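# Free a jammed pouch from a laminator and lay it flat

## Task

Pull the stuck laminating pouch out of the laminator and leave it lying flat with all of it on the table: none of it resting on or tucked beneath the laminator, and a good distance from the laminator's power cord. The rollers stay locked and only turn while the RELEASE key is being held down. At the end the laminator must be upright with all of it on the table, the grippers must have released everything and backed away, and nothing may count as done if it stays put only because the robot is holding it. Nothing may be put or knocked off the table.

## Robot and tools

Robot: two arms, left_arm and right_arm, mounted on opposite sides of a table and facing each other; left_arm's base is on the +y side. The names do not match the sides of any camera image. Each arm has six joints and a parallel gripper. A mount counts as part of its arm, so never let the arms or mounts collide or push on each other.

World frame: origin at the table centre, +z up, table surface at z = +0.020 m. Gripper positions are in metres, orientations are quaternions in w,x,y,z order, and velocities are in m/s and rad/s. The reported hand position can be off, more so at long reach. In the gripper's own frame the fingers point along +x and close along y. The reported point sits between the finger pads, about 3 to 4 cm short of the fingertips.

Joint order, used in every command row and every per-joint list in results: elbow, shoulder, waist, wrist pitch, wrist yaw, wrist roll. Wrist pitch has its sign flipped relative to the URDF in everything you send and read, so its stated range of -1.571 to 1.571 is symmetric anyway; for other joints the URDF ranges are: waist -3.054 to 3.054, shoulder 0.000 to 3.142, elbow 0.000 to 2.356, wrist yaw -1.571 to 1.571, wrist roll -3.142 to 3.142 (radians). Real limits may differ by up to 0.010 rad.

A row is always 14 numbers, each between -1 and 1: left_arm's six joint values then its gripper opening, then the same seven for right_arm, even when one arm stays still. Joint values are offsets, not poses, and are scaled: 1.0 equals 0.9615 rad for elbow, shoulder and waist, 1.713 rad for wrist pitch, 1.767 for wrist yaw, 1.728 for wrist roll. The opening is absolute: +1 is fully open (pads 0.088 m apart), empty fingers close at about -0.80, and values below that add nothing. Closing fully takes at least about 0.5 s.

execute_actions(actions): a list of actions; each action is a table of 1 to 15 rows, each row lasting one 1/30 s step, the last row repeating until 15 steps (0.5 s) are filled. Joint offsets in every row are measured from the angles at the start of that action (for the first action, the last reported angles), not from the previous row. An empty list just returns state and images. If any action is malformed, or the first action pushes a joint more than 0.010 rad beyond its range, nothing in the call runs; later actions breaching this are refused for both arms. Joints asked beyond their true end stop there and the result notes "joint sent to its limit". Speed is capped: each step a joint's target may lead its measured angle by at most 0.211 rad (elbow, shoulder, waist), 0.213 (wrist pitch), 0.267 (wrist yaw), 0.228 (wrist roll), and targets are scaled back if they would put the gripper more than 70 mm from where it is. Large changes therefore take several actions, and unfinished motion must be commanded again.

move(target, speed, blocking): target is one 14-number row as above, offsets counted from the Joint positions in the latest result that showed them. All joints travel together and arrive at the same time, so the hand follows a curve. speed (0.01 to 2 rad/s, default 0.5) caps the joint with the longest travel; paths run 0.5 to 10 s and are cut off at 10 s. Moves ignore obstacles and the other arm; faster moves and targets deeper past a contact hit and press harder. Finger values are applied at the start. The result adds a "move:" line: the ending (done, off_target, moving, held, fault), limits=held or limits=none, and each arm's joint furthest from its target. With blocking=false the reply comes after 0.5 s while motion continues; until a result shows it ended, use wait or stop before other motion calls.

wait(seconds): 0 to 10 s, arms hold their last command; returns early when a running move ends. stop(): brakes the current move (needs room; fingers keep moving). zoom_image(camera, region): camera is cam_high, cam_left_wrist or cam_right_wrist (all 504x504); region is [x0, y0, x1, y1] pixels from the top-left, at most 504 by 504. finished_scene(scene): pass the current scene number to end it; irreversible, call only once the pouch and laminator are in their final state and the grippers are off and away.

Results: the state line gives each gripper's pose and velocities; Joint positions, Joint velocities and Joint targets list each arm's joints plus the finger gap in metres. grip_measured gives the opening on the command scale; to hold something keep commanding a value clearly under it (lower squeezes harder, up to roughly 34 N per pad). "joint command not followed" means the clearance check altered some joint targets. Joint torques are total drive outputs with offsets and noise. Friction can leave joints short of their targets, so check positions after moving.

Hazards: a joint reaching its load limit (N m: waist 17, shoulder 21.1, elbow 21, wrist pitch 5.55, wrist yaw 5.53, wrist roll 5.19, held weight included) freezes that arm for 10 s. Sustained holding heats motors: warnings from 50 °C, a hold at 95 °C, and power loss if cooling fails. Avoid dropping, slamming, hard hits, very firm pushing, tipping the laminator, and anything leaving the table. Use cam_high and the wrist cameras (calibration data given with the session) to locate the pouch, the RELEASE key and the cord. Robot time counts while you think, the arms holding their last command.

Each tool is called as name(argument=value, ...), one argument or row to a line, values as JSON.

## Session

I'll start by looking at the current state.

execute_actions(
  actions=[],
)

Scene clock: 0.00 s.
left_arm: end_effector_position=(-0.1659, -0.0441, +0.3287) grip_measured=+0.818 end_effector_quat_wxyz=(-0.022, +0.510, -0.796, -0.326) end_effector_velocity=(+0.002, +0.001, +0.003) end_effector_angular_velocity=(+0.008, +0.015, +0.017) | right_arm: end_effector_position=(+0.2879, -0.3177, +0.4055) grip_measured=+0.842 end_effector_quat_wxyz=(-0.816, -0.539, -0.176, +0.112) end_effector_velocity=(-0.001, -0.001, -0.003) end_effector_angular_velocity=(+0.002, +0.012, +0.001)
Joint names: [elbow, shoulder, waist, wrist pitch, wrist yaw, wrist roll]
Joint positions: left_arm=[ 1.519  1.867 -0.52   0.055  0.355  2.727  0.079] | right_arm=[ 1.747  1.688 -1.332  0.566  0.575  1.464  0.08 ]
Joint velocities: left_arm=[ 0.002 -0.007  0.002  0.007 -0.007 -0.022 -0.   ] | right_arm=[-0.007 -0.002 -0.002  0.007 -0.007  0.007 -0.   ]
Joint torques (N m, as the arm reports them, + toward a larger Joint positions number): no reading
Motor temperatures (°C, as the motors report them): left_arm=[31 29 30 32 28 29] | right_arm=[31 31 32 31 29 31]
Heat: left arm: hottest wrist pitch 32 °C (+0.0 °C/min); right arm: hottest waist 32 °C (+0.0 °C/min).
Joint targets: left_arm=[1.519 1.867 -0.520 0.055 0.355 2.727] | right_arm=[1.747 1.688 -1.332 0.566 0.575 1.464]

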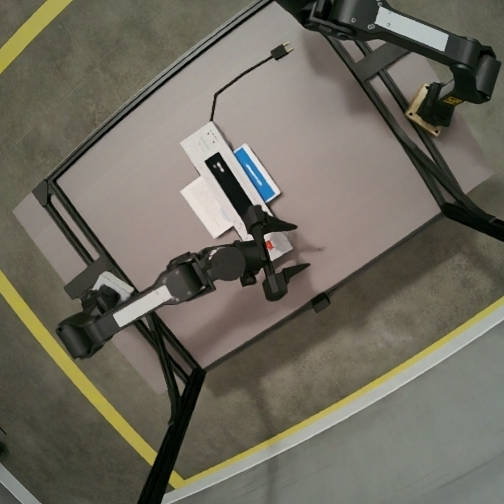

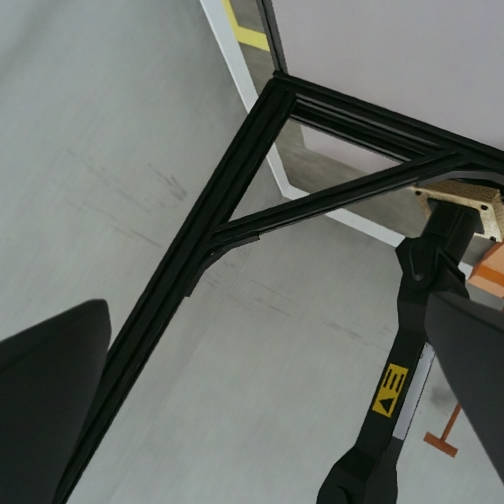

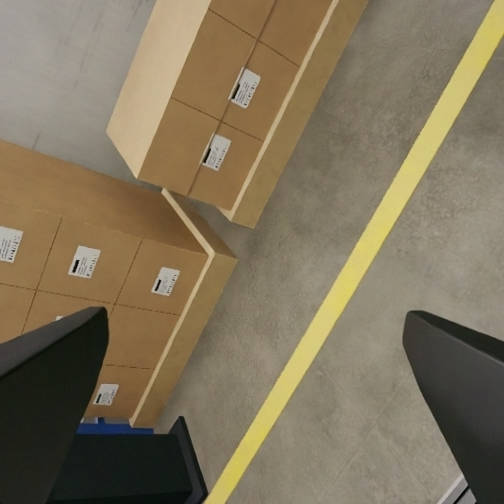

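zoom_image(
  camera="cam_high",
  region=[150, 20, 350, 320],
)

zoom_image(
  camera="cam_high",
  region=[170, 110, 310, 270],
)

Region (150, 20, 350, 320) of cam_high's 504x504 image, scaled by 1.680, with more detail than that image has.

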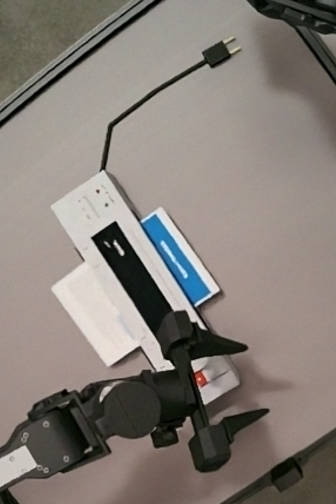

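Region (170, 110, 310, 270) of cam_high's 504x504 image, scaled by 3.150, with more detail than that image has; it fills the left 441 columns of this view, and the rest is white.

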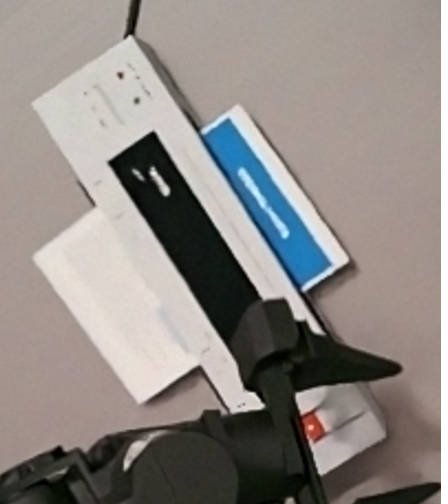

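move(
  target=[0.389, 0.151, -0.139, 0.657, -0.201, 0.216, 0.82, -0.985, -0.071, 0.659, -0.535, -0.325, 0.062, 0.84],
  speed=1.0,
)

Scene clock: 55.60 s.
left_arm: end_effector_position=(-0.1545, +0.0606, +0.2453) grip_measured=+0.820 end_effector_quat_wxyz=(-0.473, +0.487, -0.630, -0.377) end_effector_velocity=(+0.003, +0.001, -0.000) end_effector_angular_velocity=(-0.001, -0.028, -0.018) | right_arm: end_effector_position=(-0.0030, -0.1089, +0.1881) grip_measured=+0.840 end_effector_quat_wxyz=(+0.652, +0.451, +0.543, +0.276) end_effector_velocity=(-0.005, -0.000, -0.001) end_effector_angular_velocity=(-0.008, -0.000, +0.040)
Joint names: [elbow, shoulder, waist, wrist pitch, wrist yaw, wrist roll]
Joint positions: left_arm=[ 1.878  1.998 -0.65   1.179  0.003  3.095  0.079] | right_arm=[ 0.807  1.63  -0.699 -0.347  0.003  1.569  0.08 ]
Joint velocities: left_arm=[-0.002 -0.002 -0.002  0.007 -0.022  0.022  0.   ] | right_arm=[-0.002 -0.002 -0.002  0.007 -0.037 -0.022 -0.   ]
Joint torques (N m, as the arm reports them, + toward a larger Joint positions number): left_arm=[ 7.84 -8.95 -0.36 -0.61 -0.04  0.18] | right_arm=[ 5.89 -6.73  0.08 -1.69 -0.06  0.01]
Motor temperatures (°C, as the motors report them): left_arm=[36 39 30 36 28 29] | right_arm=[36 40 32 38 29 31]
Heat: left arm: hottest shoulder 39 °C (+7.6 °C/min); right arm: hottest shoulder 40 °C (+8.6 °C/min).
Joint targets: left_arm=[1.893 2.012 -0.653 1.181 -0.000 3.100] | right_arm=[0.800 1.620 -0.699 -0.350 0.001 1.571]
move: off_target (left_arm); limits=none; left_arm: farthest joint: the elbow, 0.015 radians from its target (0.374 radians at the start); right_arm: farthest joint: the shoulder, 0.010 radians from its target (0.069 radians at the start)
camera_calibration (this result's frames):
cam_left_wrist: T_world_to_cam=[[0.967634, -0.25177, -0.0172252, 0.177393], [-0.194425, -0.787272, 0.585151, -0.0973602], [-0.160884, -0.562863, -0.810742, 0.287593], [0, 0, 0, 1]] pos_world=[-0.144311, 0.129889, 0.29319]
cam_right_wrist: T_world_to_cam=[[-0.125565, -0.486646, -0.864528, 0.113043], [-0.990389, 0.0105529, 0.137905, 0.00525806], [-0.0579876, 0.873535, -0.483294, 0.266435], [0, 0, 0, 1]] pos_world=[0.0348516, -0.177783, 0.22577]

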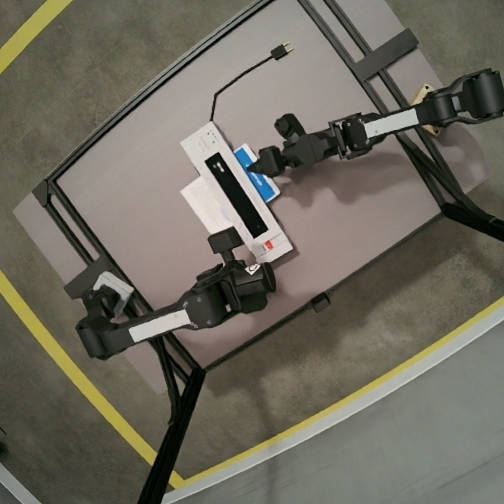

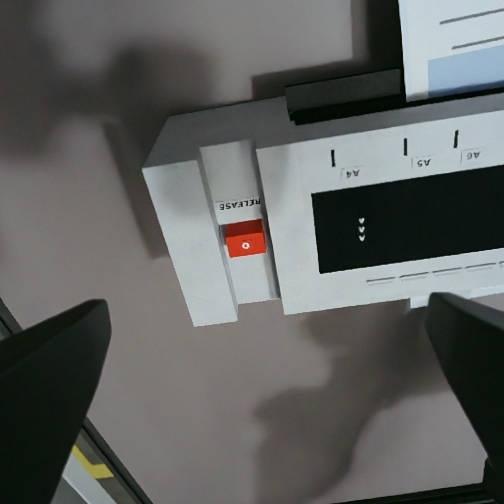

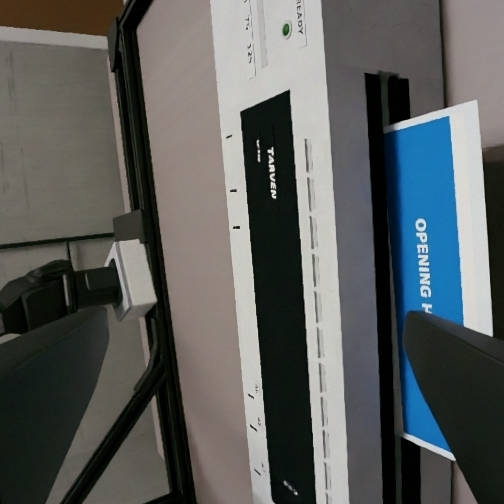

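zoom_image(
  camera="cam_high",
  region=[60, 200, 320, 380],
)

zoom_image(
  camera="cam_high",
  region=[190, 190, 310, 310],
)

Region (60, 200, 320, 380) of cam_high's 504x504 image, scaled by 1.938, with more detail than that image has; it fills the top 349 rows of this view, and the rest is white.

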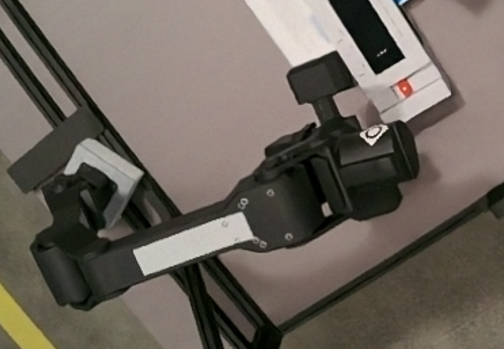

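Region (190, 190, 310, 310) of cam_high's 504x504 image, scaled by 4.200, with more detail than that image has.

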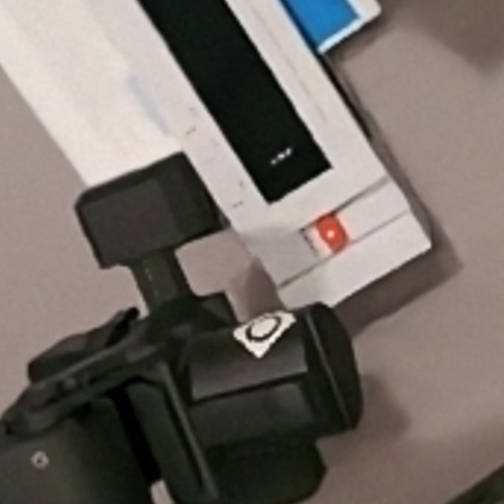

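zoom_image(
  camera="cam_right_wrist",
  region=[300, 40, 504, 244],
)

zoom_image(
  camera="cam_left_wrist",
  region=[130, 0, 504, 340],
)

Region (300, 40, 504, 244) of cam_right_wrist's 504x504 image, scaled by 2.471, with more detail than that image has.

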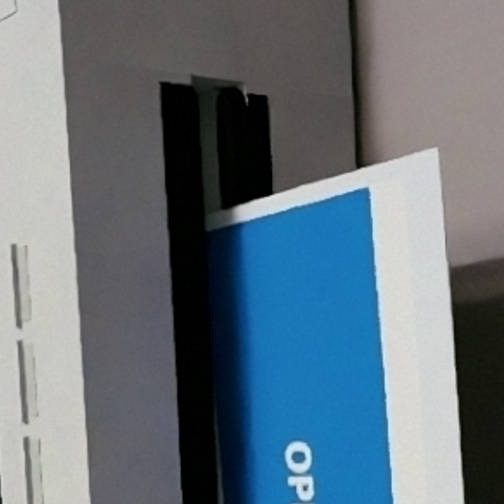

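Region (130, 0, 504, 340) of cam_left_wrist's 504x504 image, scaled by 1.348, with more detail than that image has; it fills the top 458 rows of this view, and the rest is white.

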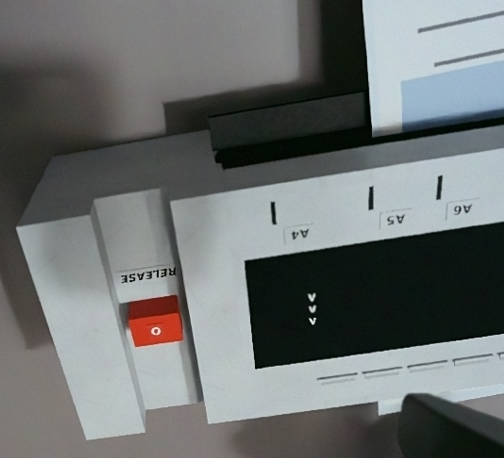

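move(
  target=[0.077, 0.221, -0.030, -0.080, 0.0, 0.0, -1.0, -0.305, 0.380, -0.192, -0.401, -0.249, -0.114, -0.05],
  speed=0.6,
)

Scene clock: 97.70 s.
left_arm: end_effector_position=(-0.1794, +0.0201, +0.1832) grip_measured=-0.814 end_effector_quat_wxyz=(-0.480, +0.477, -0.635, -0.373) end_effector_velocity=(+0.002, +0.000, -0.001) end_effector_angular_velocity=(+0.001, -0.021, +0.010) | right_arm: end_effector_position=(-0.0066, -0.1415, +0.0968) grip_measured=-0.050 end_effector_quat_wxyz=(+0.578, +0.401, +0.579, +0.412) end_effector_velocity=(+0.002, -0.001, +0.000) end_effector_angular_velocity=(-0.001, -0.003, +0.002)
Joint names: [elbow, shoulder, waist, wrist pitch, wrist yaw, wrist roll]
Joint positions: left_arm=[ 1.937  2.198 -0.676  1.044  0.003  3.095  0.   ] | right_arm=[ 0.532  1.961 -0.875 -1.042 -0.447  1.388  0.037]
Joint velocities: left_arm=[ 0.002  0.002 -0.002  0.007 -0.022 -0.007  0.   ] | right_arm=[ 0.002 -0.002 -0.007  0.007 -0.007 -0.007  0.   ]
Joint torques (N m, as the arm reports them, + toward a larger Joint positions number): left_arm=[  7.78 -10.5   -0.4   -0.86   0.06   0.  ] | right_arm=[ 2.11 -2.11 -0.82 -0.66  0.22 -0.55]
Motor temperatures (°C, as the motors report them): left_arm=[38 38 30 34 28 29] | right_arm=[36 42 32 42 29 31]
Heat: left arm: hottest shoulder 38 °C (+1.0 °C/min); right arm: hottest shoulder 42 °C (+4.0 °C/min).
Joint targets: left_arm=[1.952 2.211 -0.679 1.042 0.003 3.095] | right_arm=[0.514 1.995 -0.884 -1.034 -0.437 1.371]
move: off_target (left_arm, right_arm); limits=none; left_arm: farthest joint: the elbow, 0.015 radians from its target (0.074 radians at the start); right_arm: farthest joint: the shoulder, 0.034 radians from its target (0.365 radians at the start)
camera_calibration (this result's frames):
cam_left_wrist: T_world_to_cam=[[0.96078, -0.276772, -0.0173019, 0.189568], [-0.215729, -0.785165, 0.580497, -0.100713], [-0.17425, -0.553997, -0.814079, 0.208411], [0, 0, 0, 1]] pos_world=[-0.167544, 0.0888501, 0.231406]
cam_right_wrist: T_world_to_cam=[[0.0297695, -0.386354, -0.92187, 0.0385503], [-0.947424, -0.304867, 0.0971745, -0.0257582], [-0.318592, 0.870509, -0.375117, 0.237898], [0, 0, 0, 1]] pos_world=[0.0502409, -0.200051, 0.127281]

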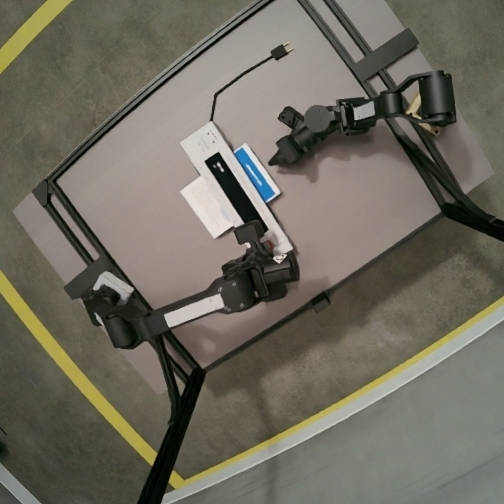

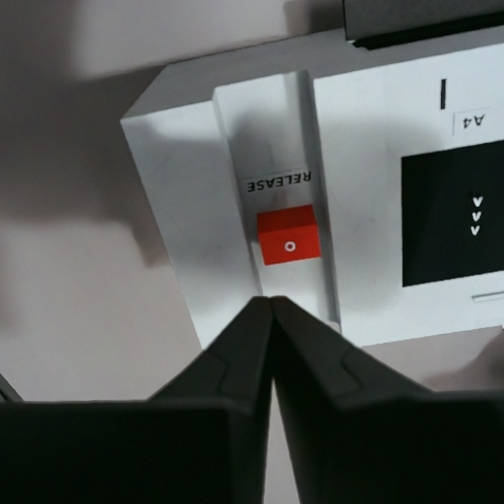

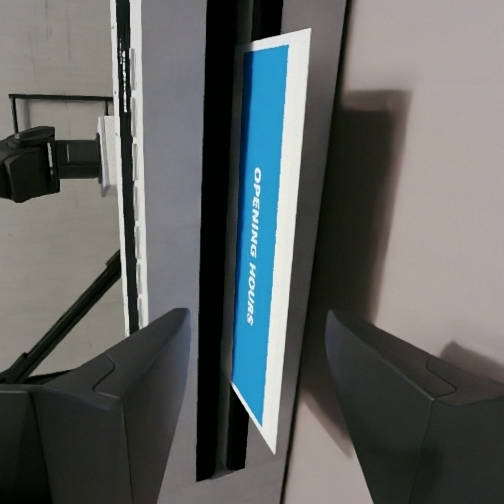

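move(
  target=[0.016, 0.013, -0.003, 0.0, 0.0, 0.0, -1.0, 0.0, -0.02, 0.0, 0.0, 0.0, 0.0, -0.05],
  speed=0.2,
)

zoom_image(
  camera="cam_high",
  region=[200, 190, 330, 320],
)

zoom_image(
  camera="cam_high",
  region=[230, 80, 380, 210],
)

Scene clock: 102.07 s.
left_arm: end_effector_position=(-0.1794, +0.0201, +0.1832) grip_measured=-0.814 end_effector_quat_wxyz=(-0.480, +0.477, -0.635, -0.373) end_effector_velocity=(+0.002, +0.005, +0.001) end_effector_angular_velocity=(+0.015, -0.010, +0.007) | right_arm: end_effector_position=(-0.0062, -0.1408, +0.1003) grip_measured=-0.050 end_effector_quat_wxyz=(+0.578, +0.402, +0.576, +0.415) end_effector_velocity=(-0.001, -0.001, +0.001) end_effector_angular_velocity=(-0.001, +0.010, +0.002)
Joint names: [elbow, shoulder, waist, wrist pitch, wrist yaw, wrist roll]
Joint positions: left_arm=[ 1.937  2.198 -0.676  1.044  0.003  3.095  0.   ] | right_arm=[ 0.532  1.953 -0.875 -1.044 -0.447  1.388  0.037]
Joint velocities: left_arm=[-0.002 -0.007 -0.002  0.022 -0.007 -0.007  0.   ] | right_arm=[-0.002 -0.007 -0.002  0.007 -0.007  0.007 -0.   ]
Joint torques (N m, as the arm reports them, + toward a larger Joint positions number): left_arm=[  7.79 -10.53  -0.33  -0.7    0.05   0.01] | right_arm=[ 4.18 -6.75  0.03 -1.29 -0.1  -0.06]
Motor temperatures (°C, as the motors report them): left_arm=[38 39 30 34 28 29] | right_arm=[35 41 32 42 29 31]
Heat: left arm: hottest shoulder 39 °C (+1.0 °C/min); right arm: hottest wrist pitch 42 °C (+4.1 °C/min).
Joint targets: left_arm=[1.953 2.211 -0.678 1.044 0.003 3.095] | right_arm=[0.532 1.942 -0.875 -1.043 -0.447 1.388]
move: off_target (left_arm, right_arm); limits=none; left_arm: farthest joint: the elbow, 0.015 radians from its target (0.015 radians at the start); right_arm: farthest joint: the shoulder, 0.011 radians from its target (0.020 radians at the start)
camera_calibration (this result's frames):
cam_left_wrist: T_world_to_cam=[[0.96078, -0.276772, -0.0173019, 0.189568], [-0.215729, -0.785165, 0.580497, -0.100713], [-0.17425, -0.553997, -0.814079, 0.208411], [0, 0, 0, 1]] pos_world=[-0.167544, 0.0888501, 0.231406]
cam_right_wrist: T_world_to_cam=[[0.0340544, -0.377861, -0.925236, 0.0436304], [-0.947859, -0.305728, 0.0899704, -0.0249556], [-0.316867, 0.873929, -0.36857, 0.238564], [0, 0, 0, 1]] pos_world=[0.0504528, -0.199632, 0.130541]

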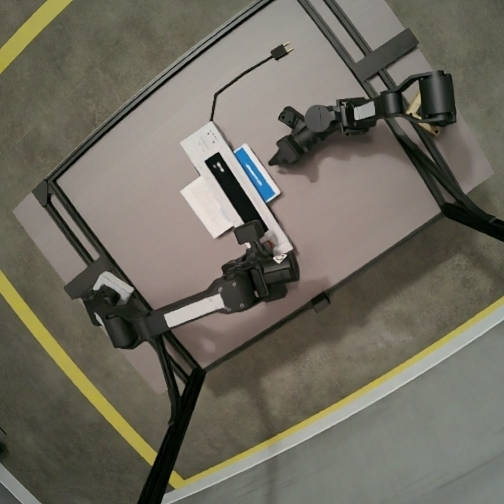

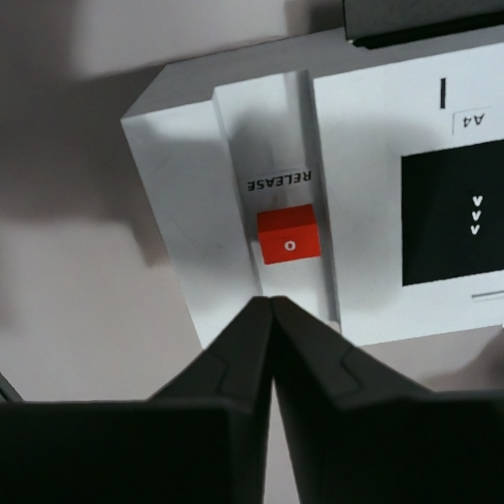

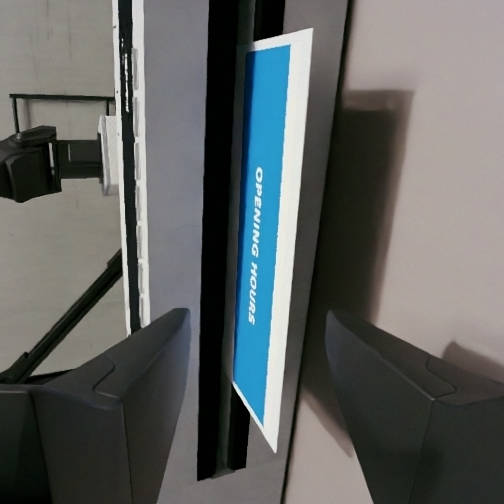

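Region (200, 190, 330, 320) of cam_high's 504x504 image, scaled by 3.877, with more detail than that image has.

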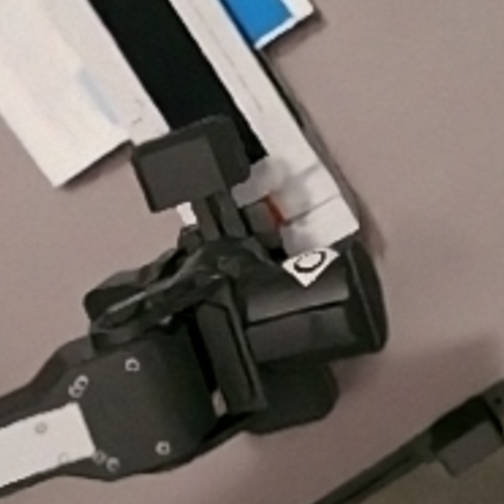

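Region (230, 80, 380, 210) of cam_high's 504x504 image, scaled by 3.360, with more detail than that image has; it fills the top 437 rows of this view, and the rest is white.

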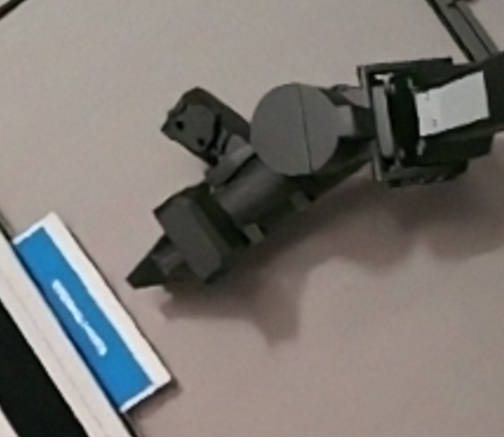

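move(
  target=[-0.0957, 0.0218, 0.0166, -0.0562, 0.0, 0.0, -1.0, 0.181, -0.077, 0.0455, 0.257, 0.0505, -0.030, 0.22],
  speed=0.4,
)

Scene clock: 130.20 s.
left_arm: end_effector_position=(-0.1741, +0.0172, +0.1598) grip_measured=-0.814 end_effector_quat_wxyz=(-0.476, +0.482, -0.633, -0.374) end_effector_velocity=(+0.001, +0.002, -0.000) end_effector_angular_velocity=(+0.006, -0.007, +0.007) | right_arm: end_effector_position=(-0.0034, -0.1237, +0.0928) grip_measured=+0.220 end_effector_quat_wxyz=(+0.617, +0.347, +0.616, +0.347) end_effector_velocity=(-0.004, -0.003, -0.003) end_effector_angular_velocity=(-0.015, +0.026, +0.012)
Joint names: [elbow, shoulder, waist, wrist pitch, wrist yaw, wrist roll]
Joint positions: left_arm=[ 1.856  2.206 -0.663  0.95   0.003  3.095  0.   ] | right_arm=[ 0.697  1.891 -0.834 -0.606 -0.36   1.339  0.05 ]
Joint velocities: left_arm=[-0.002 -0.002 -0.002  0.007 -0.007 -0.007  0.   ] | right_arm=[-0.002 -0.002 -0.002  0.022 -0.022  0.007 -0.   ]
Joint torques (N m, as the arm reports them, + toward a larger Joint positions number): left_arm=[  4.74 -10.4    0.3   -0.9    0.06   0.  ] | right_arm=[ 6.19 -7.2   0.31 -1.15 -0.05 -0.13]
Motor temperatures (°C, as the motors report them): left_arm=[39 41 30 33 28 29] | right_arm=[35 43 32 41 29 31]
Heat: left arm: hottest shoulder 41 °C (+3.0 °C/min); right arm: hottest shoulder 43 °C (+2.0 °C/min).
Joint targets: left_arm=[1.845 2.219 -0.660 0.948 0.003 3.095] | right_arm=[0.706 1.879 -0.832 -0.604 -0.358 1.336]
move: off_target (left_arm, right_arm); limits=none; left_arm: farthest joint: the shoulder, 0.013 radians from its target (0.021 radians at the start); right_arm: farthest joint: the shoulder, 0.012 radians from its target (0.074 radians at the start)
camera_calibration (this result's frames):
cam_left_wrist: T_world_to_cam=[[0.964063, -0.265099, -0.0174526, 0.18367], [-0.205337, -0.785194, 0.584214, -0.0870284], [-0.168578, -0.559636, -0.811412, 0.189369], [0, 0, 0, 1]] pos_world=[-0.163016, 0.0863344, 0.207705]
cam_right_wrist: T_world_to_cam=[[0.0178974, -0.560738, -0.8278, 0.011329], [-0.951028, -0.265076, 0.158996, -0.0177749], [-0.308585, 0.784415, -0.538022, 0.226462], [0, 0, 0, 1]] pos_world=[0.0527756, -0.175999, 0.134046]

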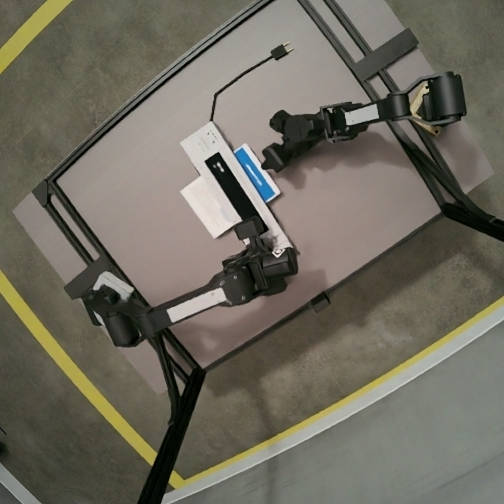

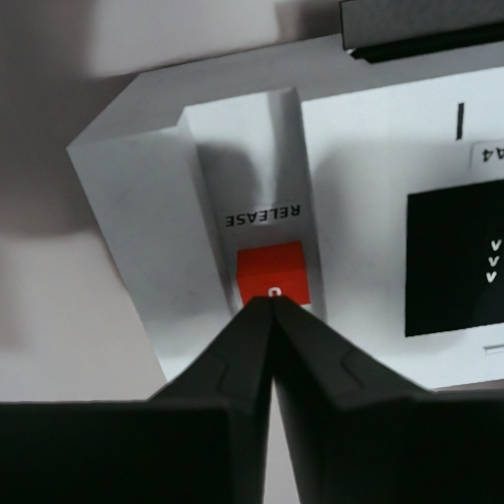

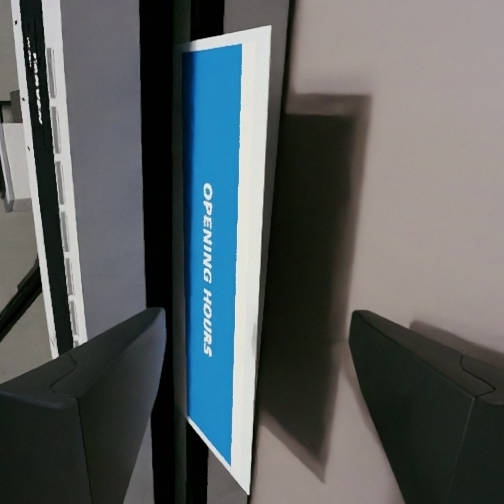

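move(
  target=[-0.0593, 0.0218, 0.003, -0.0327, 0.0, 0.0, -1.0, 0.158, 0.0988, 0.0498, 0.0293, 0.0224, 0.0165, 0.22],
  speed=0.15,
)

Scene clock: 136.97 s.
left_arm: end_effector_position=(-0.1743, +0.0168, +0.1497) grip_measured=-0.814 end_effector_quat_wxyz=(-0.473, +0.484, -0.635, -0.372) end_effector_velocity=(-0.002, +0.001, -0.003) end_effector_angular_velocity=(-0.000, -0.009, -0.012) | right_arm: end_effector_position=(-0.0041, -0.0877, +0.0937) grip_measured=+0.220 end_effector_quat_wxyz=(+0.617, +0.346, +0.616, +0.347) end_effector_velocity=(-0.001, -0.002, -0.003) end_effector_angular_velocity=(-0.007, +0.022, +0.007)
Joint names: [elbow, shoulder, waist, wrist pitch, wrist yaw, wrist roll]
Joint positions: left_arm=[ 1.813  2.206 -0.663  0.899  0.003  3.095  0.   ] | right_arm=[ 0.84   1.977 -0.788 -0.558 -0.323  1.365  0.05 ]
Joint velocities: left_arm=[-0.007  0.002 -0.007 -0.007 -0.007  0.007  0.   ] | right_arm=[-0.002  0.002 -0.007  0.007 -0.022  0.007 -0.   ]
Joint torques (N m, as the arm reports them, + toward a larger Joint positions number): left_arm=[ 4.32 -9.43  0.22 -1.06  0.07  0.  ] | right_arm=[ 6.44 -5.93  0.28 -1.16 -0.01  0.01]
Motor temperatures (°C, as the motors report them): left_arm=[38 41 30 33 28 29] | right_arm=[35 43 32 41 29 31]
Heat: left arm: hottest shoulder 41 °C (+3.0 °C/min); right arm: hottest shoulder 43 °C (+2.0 °C/min).
Joint targets: left_arm=[1.799 2.227 -0.660 0.894 0.003 3.095] | right_arm=[0.849 1.985 -0.786 -0.556 -0.321 1.367]
move: off_target (left_arm); limits=none; left_arm: farthest joint: the shoulder, 0.021 radians from its target (0.021 radians at the start); right_arm: farthest joint: the shoulder, 0.009 radians from its target (0.095 radians at the start)
camera_calibration (this result's frames):
cam_left_wrist: T_world_to_cam=[[0.964017, -0.265247, -0.0177404, 0.183547], [-0.203807, -0.780269, 0.591305, -0.0823862], [-0.170684, -0.566413, -0.806253, 0.179912], [0, 0, 0, 1]] pos_world=[-0.163025, 0.0863065, 0.197026]
cam_right_wrist: T_world_to_cam=[[0.0184572, -0.561305, -0.827403, 0.0321618], [-0.95072, -0.266022, 0.15926, -0.0091944], [-0.309501, 0.783689, -0.538554, 0.198413], [0, 0, 0, 1]] pos_world=[0.0520739, -0.139887, 0.134931]

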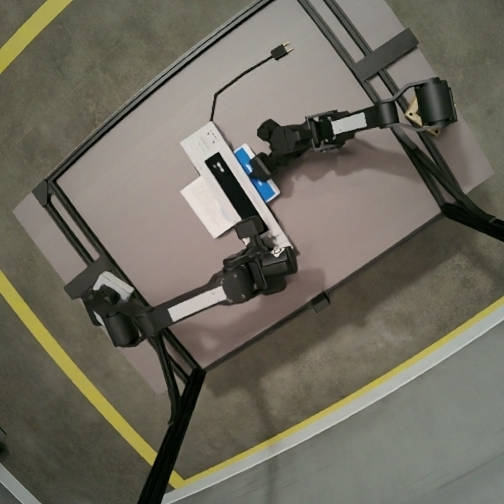

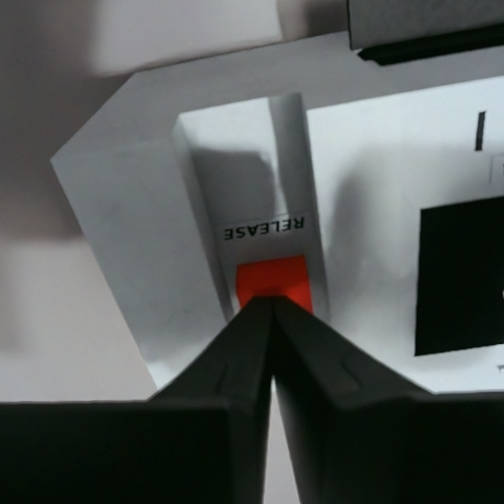

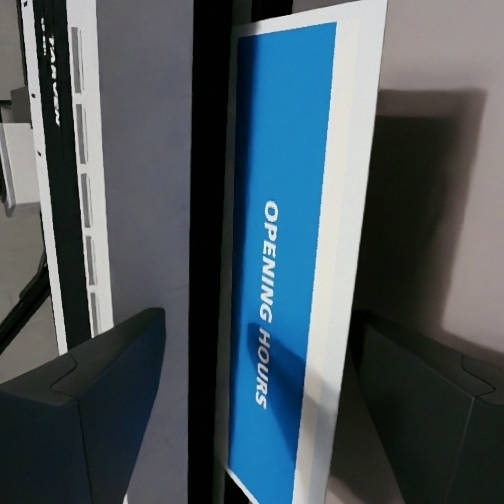

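move(
  target=[-0.0322, 0.027, 0.003, -0.014, 0.0, 0.0, -1.0, 0.0094, 0.0104, 0.002, 0.001, 0.001, 0.001, -0.29],
  speed=0.05,
)

Scene clock: 141.43 s.
left_arm: end_effector_position=(-0.1742, +0.0169, +0.1460) grip_measured=-0.814 end_effector_quat_wxyz=(-0.472, +0.484, -0.636, -0.372) end_effector_velocity=(+0.001, +0.002, -0.000) end_effector_angular_velocity=(+0.004, -0.011, -0.007) | right_arm: end_effector_position=(-0.0042, -0.0879, +0.0926) grip_measured=-0.290 end_effector_quat_wxyz=(+0.617, +0.346, +0.617, +0.346) end_effector_velocity=(-0.001, -0.003, -0.003) end_effector_angular_velocity=(-0.019, +0.018, -0.000)
Joint names: [elbow, shoulder, waist, wrist pitch, wrist yaw, wrist roll]
Joint positions: left_arm=[ 1.798  2.206 -0.663  0.881  0.003  3.095  0.   ] | right_arm=[ 0.84   1.979 -0.788 -0.557 -0.323  1.365  0.025]
Joint velocities: left_arm=[-0.002 -0.002 -0.002  0.007 -0.007  0.007  0.   ] | right_arm=[-0.002 -0.002 -0.002  0.022 -0.007  0.007 -0.   ]
Joint torques (N m, as the arm reports them, + toward a larger Joint positions number): left_arm=[ 4.15 -8.73  0.24 -1.09  0.05 -0.02] | right_arm=[ 6.42 -5.96  0.22 -1.23 -0.06 -0.01]
Motor temperatures (°C, as the motors report them): left_arm=[38 41 30 33 28 29] | right_arm=[35 43 32 41 29 31]
Heat: left arm: hottest shoulder 41 °C (+3.0 °C/min); right arm: hottest shoulder 43 °C (+2.0 °C/min).
Joint targets: left_arm=[1.782 2.232 -0.660 0.875 0.003 3.095] | right_arm=[0.848 1.987 -0.787 -0.556 -0.322 1.367]
move: off_target (left_arm); limits=none; left_arm: farthest joint: the shoulder, 0.026 radians from its target (0.026 radians at the start); right_arm: farthest joint: the elbow, 0.010 radians from its target (0.010 radians at the start)
camera_calibration (this result's frames):
cam_left_wrist: T_world_to_cam=[[0.964003, -0.265292, -0.0178277, 0.183489], [-0.203338, -0.778759, 0.593455, -0.0803806], [-0.171322, -0.568467, -0.80467, 0.176635], [0, 0, 0, 1]] pos_world=[-0.162967, 0.0864926, 0.193107]
cam_right_wrist: T_world_to_cam=[[0.017637, -0.563354, -0.826027, 0.0308611], [-0.950561, -0.265625, 0.160862, -0.00926018], [-0.310036, 0.782352, -0.540188, 0.197994], [0, 0, 0, 1]] pos_world=[0.0520387, -0.139975, 0.133936]

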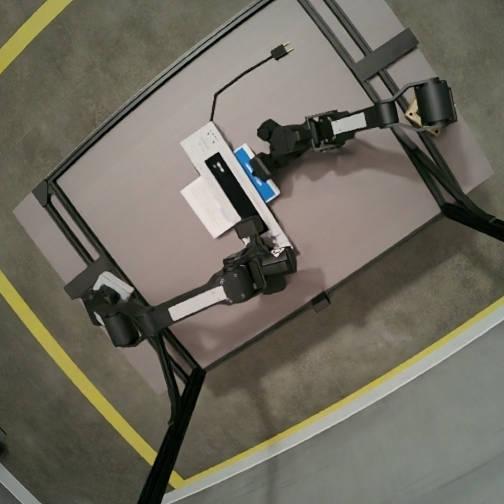

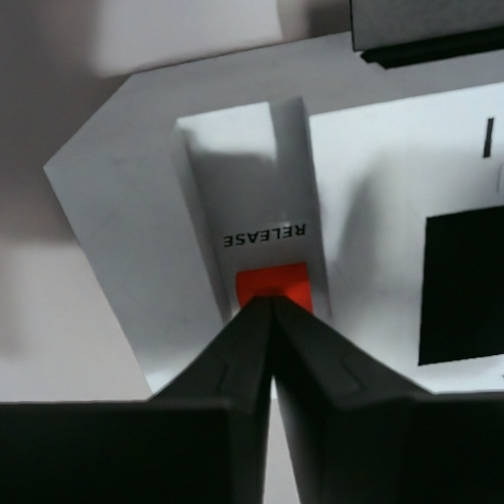

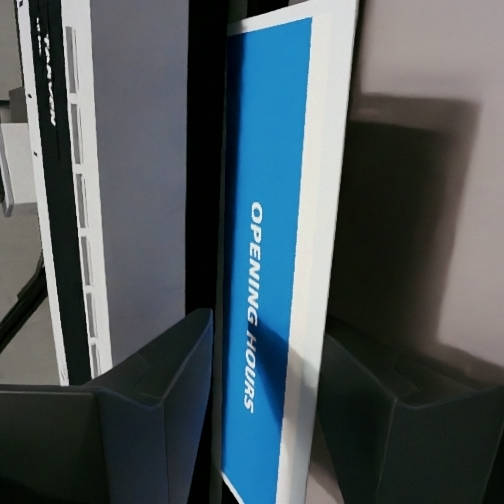

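execute_actions(
  actions=[
    [[-0.018,0.027,0.003,-0.004,0,0,-1,0.0083,0.0083,0.001,0.0006,0.0006,0.001,-0.33],[-0.019,0.0273,0.003,-0.0046,0,0,-1,0.0083,0.0083,0.001,0.0006,0.0006,0.001,-0.37],[-0.020,0.0276,0.003,-0.0052,0,0,-1,0.0083,0.0083,0.001,0.0006,0.0006,0.001,-0.41],[-0.021,0.0279,0.003,-0.0058,0,0,-1,0.0083,0.0083,0.001,0.0006,0.0006,0.001,-0.45],[-0.022,0.0282,0.003,-0.0064,0,0,-1,0.0083,0.0083,0.001,0.0006,0.0006,0.001,-0.49],[-0.023,0.0285,0.003,-0.007,0,0,-1,0.0083,0.0083,0.001,0.0006,0.0006,0.001,-0.53],[-0.024,0.0288,0.003,-0.0076,0,0,-1,0.0083,0.0083,0.001,0.0006,0.0006,0.001,-0.57],[-0.025,0.0291,0.003,-0.0082,0,0,-1,0.0083,0.0083,0.001,0.0006,0.0006,0.001,-0.61],[-0.026,0.0294,0.003,-0.0088,0,0,-1,0.0083,0.0083,0.001,0.0006,0.0006,0.001,-0.65],[-0.027,0.0297,0.003,-0.0094,0,0,-1,0.0083,0.0083,0.001,0.0006,0.0006,0.001,-0.69],[-0.028,0.030,0.003,-0.010,0,0,-1,0.0083,0.0083,0.001,0.0006,0.0006,0.001,-0.73],[-0.029,0.0303,0.003,-0.0106,0,0,-1,0.0083,0.0083,0.001,0.0006,0.0006,0.001,-0.77],[-0.030,0.0306,0.003,-0.0112,0,0,-1,0.0083,0.0083,0.001,0.0006,0.0006,0.001,-0.81],[-0.031,0.0309,0.003,-0.0118,0,0,-1,0.0083,0.0083,0.001,0.0006,0.0006,0.001,-0.86],[-0.0312,0.0312,0.003,-0.0123,0,0,-1,0.0083,0.0083,0.001,0.0006,0.0006,0.001,-0.92]],
  ],
)

wait(
  seconds=0.3,
)

Scene clock: 147.30 s.
left_arm: end_effector_position=(-0.1742, +0.0169, +0.1427) grip_measured=-0.814 end_effector_quat_wxyz=(-0.472, +0.484, -0.636, -0.371) end_effector_velocity=(+0.003, +0.004, -0.010) end_effector_angular_velocity=(+0.015, -0.025, +0.011) | right_arm: end_effector_position=(-0.0044, -0.0873, +0.0930) grip_measured=-0.787 end_effector_quat_wxyz=(+0.616, +0.346, +0.617, +0.346) end_effector_velocity=(-0.007, +0.012, +0.015) end_effector_angular_velocity=(+0.058, +0.339, -0.152)
Joint names: [elbow, shoulder, waist, wrist pitch, wrist yaw, wrist roll]
Joint positions: left_arm=[ 1.786  2.207 -0.663  0.866  0.003  3.095  0.   ] | right_arm=[ 0.841  1.979 -0.788 -0.557 -0.323  1.367  0.   ]
Joint velocities: left_arm=[-0.022  0.007 -0.002 -0.007 -0.022 -0.007  0.   ] | right_arm=[ 0.027 -0.002  0.007 -0.022 -0.051  0.388 -0.018]
Joint torques (N m, as the arm reports them, + toward a larger Joint positions number): left_arm=[ 3.95 -8.33  0.21 -1.03  0.07  0.01] | right_arm=[ 6.04 -6.02  0.01 -1.2  -0.05 -0.28]
Motor temperatures (°C, as the motors report them): left_arm=[37 41 30 34 28 29] | right_arm=[36 43 32 41 29 31]
Heat: left arm: hottest shoulder 41 °C (+3.0 °C/min); right arm: hottest shoulder 43 °C (+1.0 °C/min).
Joint targets: left_arm=[1.768 2.236 -0.660 0.860 0.003 3.095] | right_arm=[0.848 1.987 -0.787 -0.556 -0.322 1.367]
camera_calibration (this result's frames):
cam_left_wrist: T_world_to_cam=[[0.963995, -0.265318, -0.0178775, 0.183436], [-0.203069, -0.777893, 0.594681, -0.0785562], [-0.171686, -0.569639, -0.803763, 0.173803], [0, 0, 0, 1]] pos_world=[-0.162945, 0.0865656, 0.189692]
cam_right_wrist: T_world_to_cam=[[0.0165128, -0.562481, -0.826645, 0.0315642], [-0.950429, -0.265577, 0.161723, -0.00941577], [-0.310504, 0.782997, -0.538984, 0.197666], [0, 0, 0, 1]] pos_world=[0.0519058, -0.139518, 0.134154]

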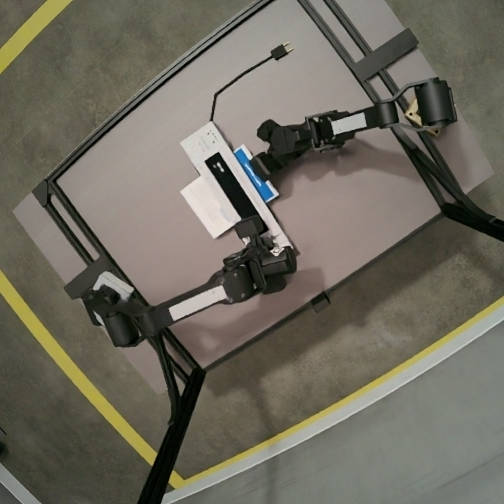

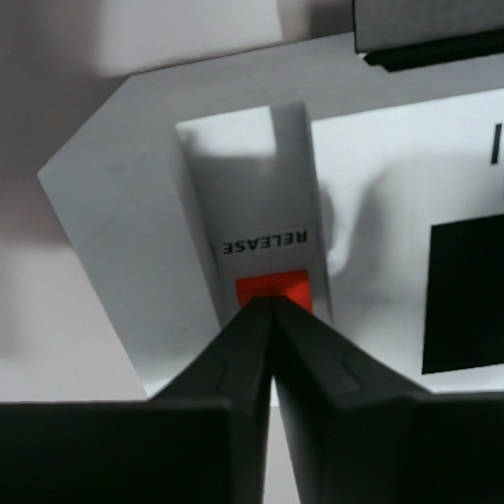

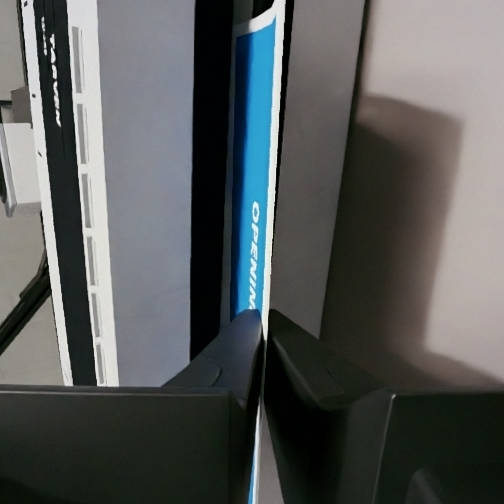

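Scene clock: 147.60 s.
left_arm: end_effector_position=(-0.1742, +0.0169, +0.1420) grip_measured=-0.814 end_effector_quat_wxyz=(-0.472, +0.484, -0.636, -0.372) end_effector_velocity=(+0.000, +0.009, -0.002) end_effector_angular_velocity=(+0.036, -0.008, +0.030) | right_arm: end_effector_position=(-0.0044, -0.0869, +0.0934) grip_measured=-0.787 end_effector_quat_wxyz=(+0.616, +0.348, +0.617, +0.346) end_effector_velocity=(-0.002, +0.000, +0.002) end_effector_angular_velocity=(+0.011, +0.015, +0.012)
Joint names: [elbow, shoulder, waist, wrist pitch, wrist yaw, wrist roll]
Joint positions: left_arm=[ 1.784  2.208 -0.663  0.864  0.003  3.095  0.   ] | right_arm=[ 0.842  1.979 -0.787 -0.558 -0.323  1.37   0.   ]
Joint velocities: left_arm=[-0.002 -0.002 -0.007  0.037 -0.007 -0.037  0.   ] | right_arm=[-0.002 -0.002 -0.002 -0.007 -0.022  0.007  0.   ]
Joint torques (N m, as the arm reports them, + toward a larger Joint positions number): left_arm=[ 3.97 -8.45  0.22 -1.03  0.05  0.  ] | right_arm=[ 6.03 -6.01  0.01 -1.2  -0.05 -0.15]
Motor temperatures (°C, as the motors report them): left_arm=[37 41 30 34 28 29] | right_arm=[36 43 32 41 29 31]
Heat: left arm: hottest shoulder 41 °C (+3.0 °C/min); right arm: hottest shoulder 43 °C (+1.0 °C/min).
Joint targets: left_arm=[1.768 2.236 -0.660 0.860 0.003 3.095] | right_arm=[0.848 1.987 -0.788 -0.556 -0.322 1.367]
wait: 0.30 s; at rest by 0.20 s
camera_calibration (this result's frames):
cam_left_wrist: T_world_to_cam=[[0.963997, -0.265311, -0.0178651, 0.183421], [-0.203136, -0.77811, 0.594374, -0.07808], [-0.171595, -0.569346, -0.80399, 0.173288], [0, 0, 0, 1]] pos_world=[-0.162943, 0.0865699, 0.189008]
cam_right_wrist: T_world_to_cam=[[0.0141287, -0.561398, -0.827425, 0.0323161], [-0.950533, -0.264345, 0.163124, -0.00936641], [-0.310303, 0.78419, -0.537362, 0.197541], [0, 0, 0, 1]] pos_world=[0.0519381, -0.139244, 0.134418]

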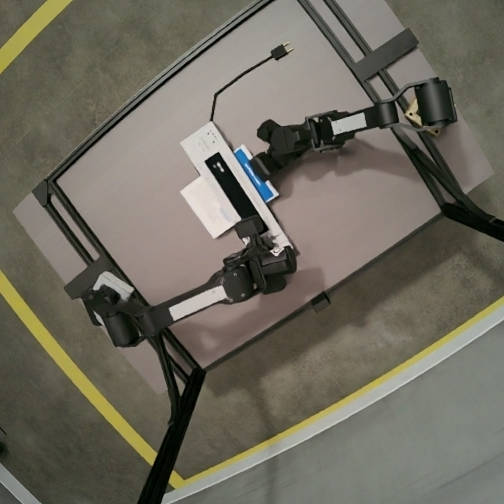

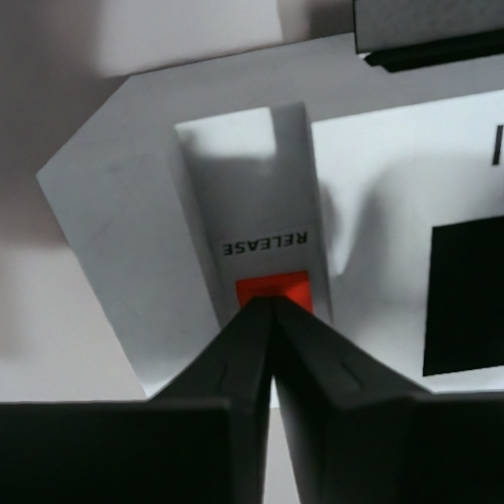

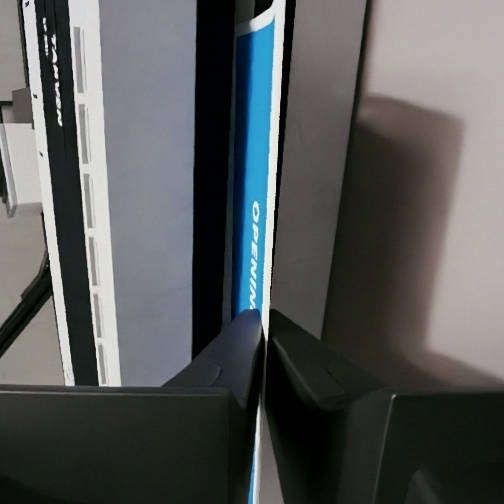

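execute_actions(
  actions=[
    [[-0.019,0.030,0.003,-0.0035,0,0,-1,0.006,0.0083,0,0.001,0.0006,-0.001,-0.92],[-0.021,0.0307,0.003,-0.0047,0,0,-1,0.006,0.0083,0,0.001,0.0006,-0.001,-0.92],[-0.023,0.0314,0.003,-0.006,0,0,-1,0.006,0.0083,0,0.001,0.0006,-0.001,-0.93],[-0.025,0.0321,0.003,-0.0072,0,0,-1,0.006,0.0083,0,0.001,0.0006,-0.001,-0.94],[-0.027,0.0328,0.003,-0.0085,0,0,-1,0.006,0.0083,0,0.001,0.0006,-0.001,-0.95],[-0.029,0.0335,0.003,-0.0098,0,0,-1,0.006,0.0083,0,0.001,0.0006,-0.001,-0.95],[-0.0312,0.0343,0.003,-0.0111,0,0,-1,0.006,0.0083,0,0.001,0.0006,-0.001,-0.95]],
  ],
)

Scene clock: 150.90 s.
left_arm: end_effector_position=(-0.1740, +0.0169, +0.1382) grip_measured=-0.814 end_effector_quat_wxyz=(-0.472, +0.484, -0.636, -0.372) end_effector_velocity=(-0.002, +0.002, +0.002) end_effector_angular_velocity=(+0.004, +0.004, -0.012) | right_arm: end_effector_position=(-0.0058, -0.0864, +0.0933) grip_measured=-0.787 end_effector_quat_wxyz=(+0.616, +0.347, +0.617, +0.346) end_effector_velocity=(+0.002, -0.000, +0.000) end_effector_angular_velocity=(-0.004, +0.003, -0.012)
Joint names: [elbow, shoulder, waist, wrist pitch, wrist yaw, wrist roll]
Joint positions: left_arm=[ 1.773  2.21  -0.663  0.85   0.003  3.095  0.   ] | right_arm=[ 0.842  1.979 -0.783 -0.558 -0.319  1.371  0.   ]
Joint velocities: left_arm=[-0.002 -0.007 -0.002  0.007  0.007  0.007  0.   ] | right_arm=[ 0.002 -0.002 -0.002  0.007  0.007  0.007 -0.   ]
Joint torques (N m, as the arm reports them, + toward a larger Joint positions number): left_arm=[ 3.67 -8.23  0.21 -1.06  0.06  0.  ] | right_arm=[ 6.09 -5.96 -0.4  -1.15 -0.2  -0.14]
Motor temperatures (°C, as the motors report them): left_arm=[37 40 30 34 28 29] | right_arm=[36 43 32 41 29 31]
Heat: left arm: hottest shoulder 40 °C (+2.0 °C/min); right arm: hottest shoulder 43 °C (+1.0 °C/min).
Joint targets: left_arm=[1.754 2.240 -0.660 0.845 0.003 3.095] | right_arm=[0.848 1.987 -0.787 -0.556 -0.322 1.368]
camera_calibration (this result's frames):
cam_left_wrist: T_world_to_cam=[[0.964096, -0.26495, -0.0178775, 0.183179], [-0.202772, -0.777971, 0.594681, -0.075775], [-0.171469, -0.569704, -0.803763, 0.170331], [0, 0, 0, 1]] pos_world=[-0.162761, 0.0866211, 0.185243]
cam_right_wrist: T_world_to_cam=[[0.0153713, -0.562024, -0.826978, 0.0324533], [-0.95048, -0.264972, 0.162411, -0.0105985], [-0.310405, 0.78353, -0.538266, 0.196658], [0, 0, 0, 1]] pos_world=[0.0504711, -0.138656, 0.134414]

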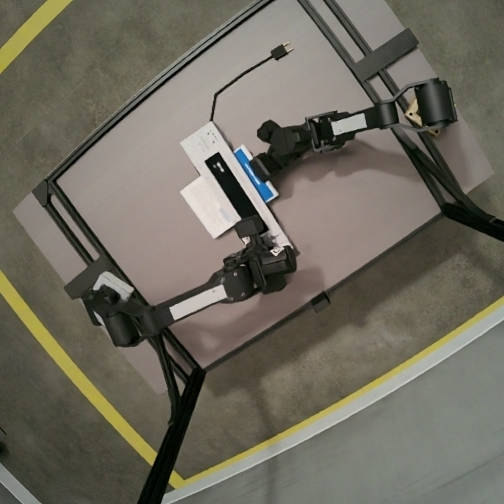

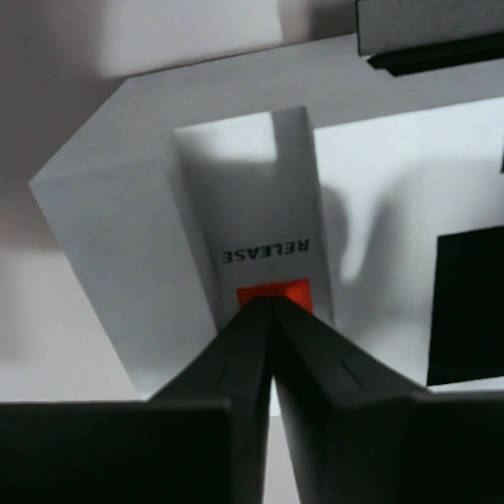

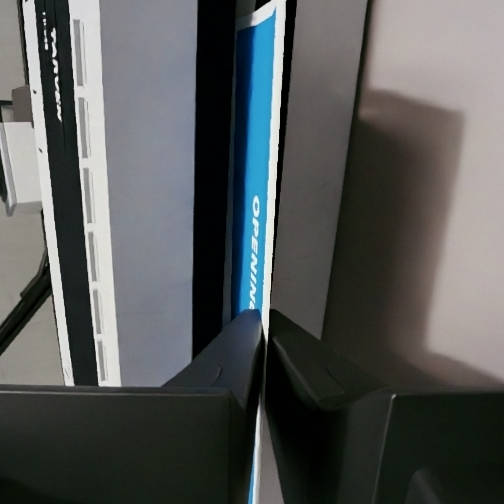

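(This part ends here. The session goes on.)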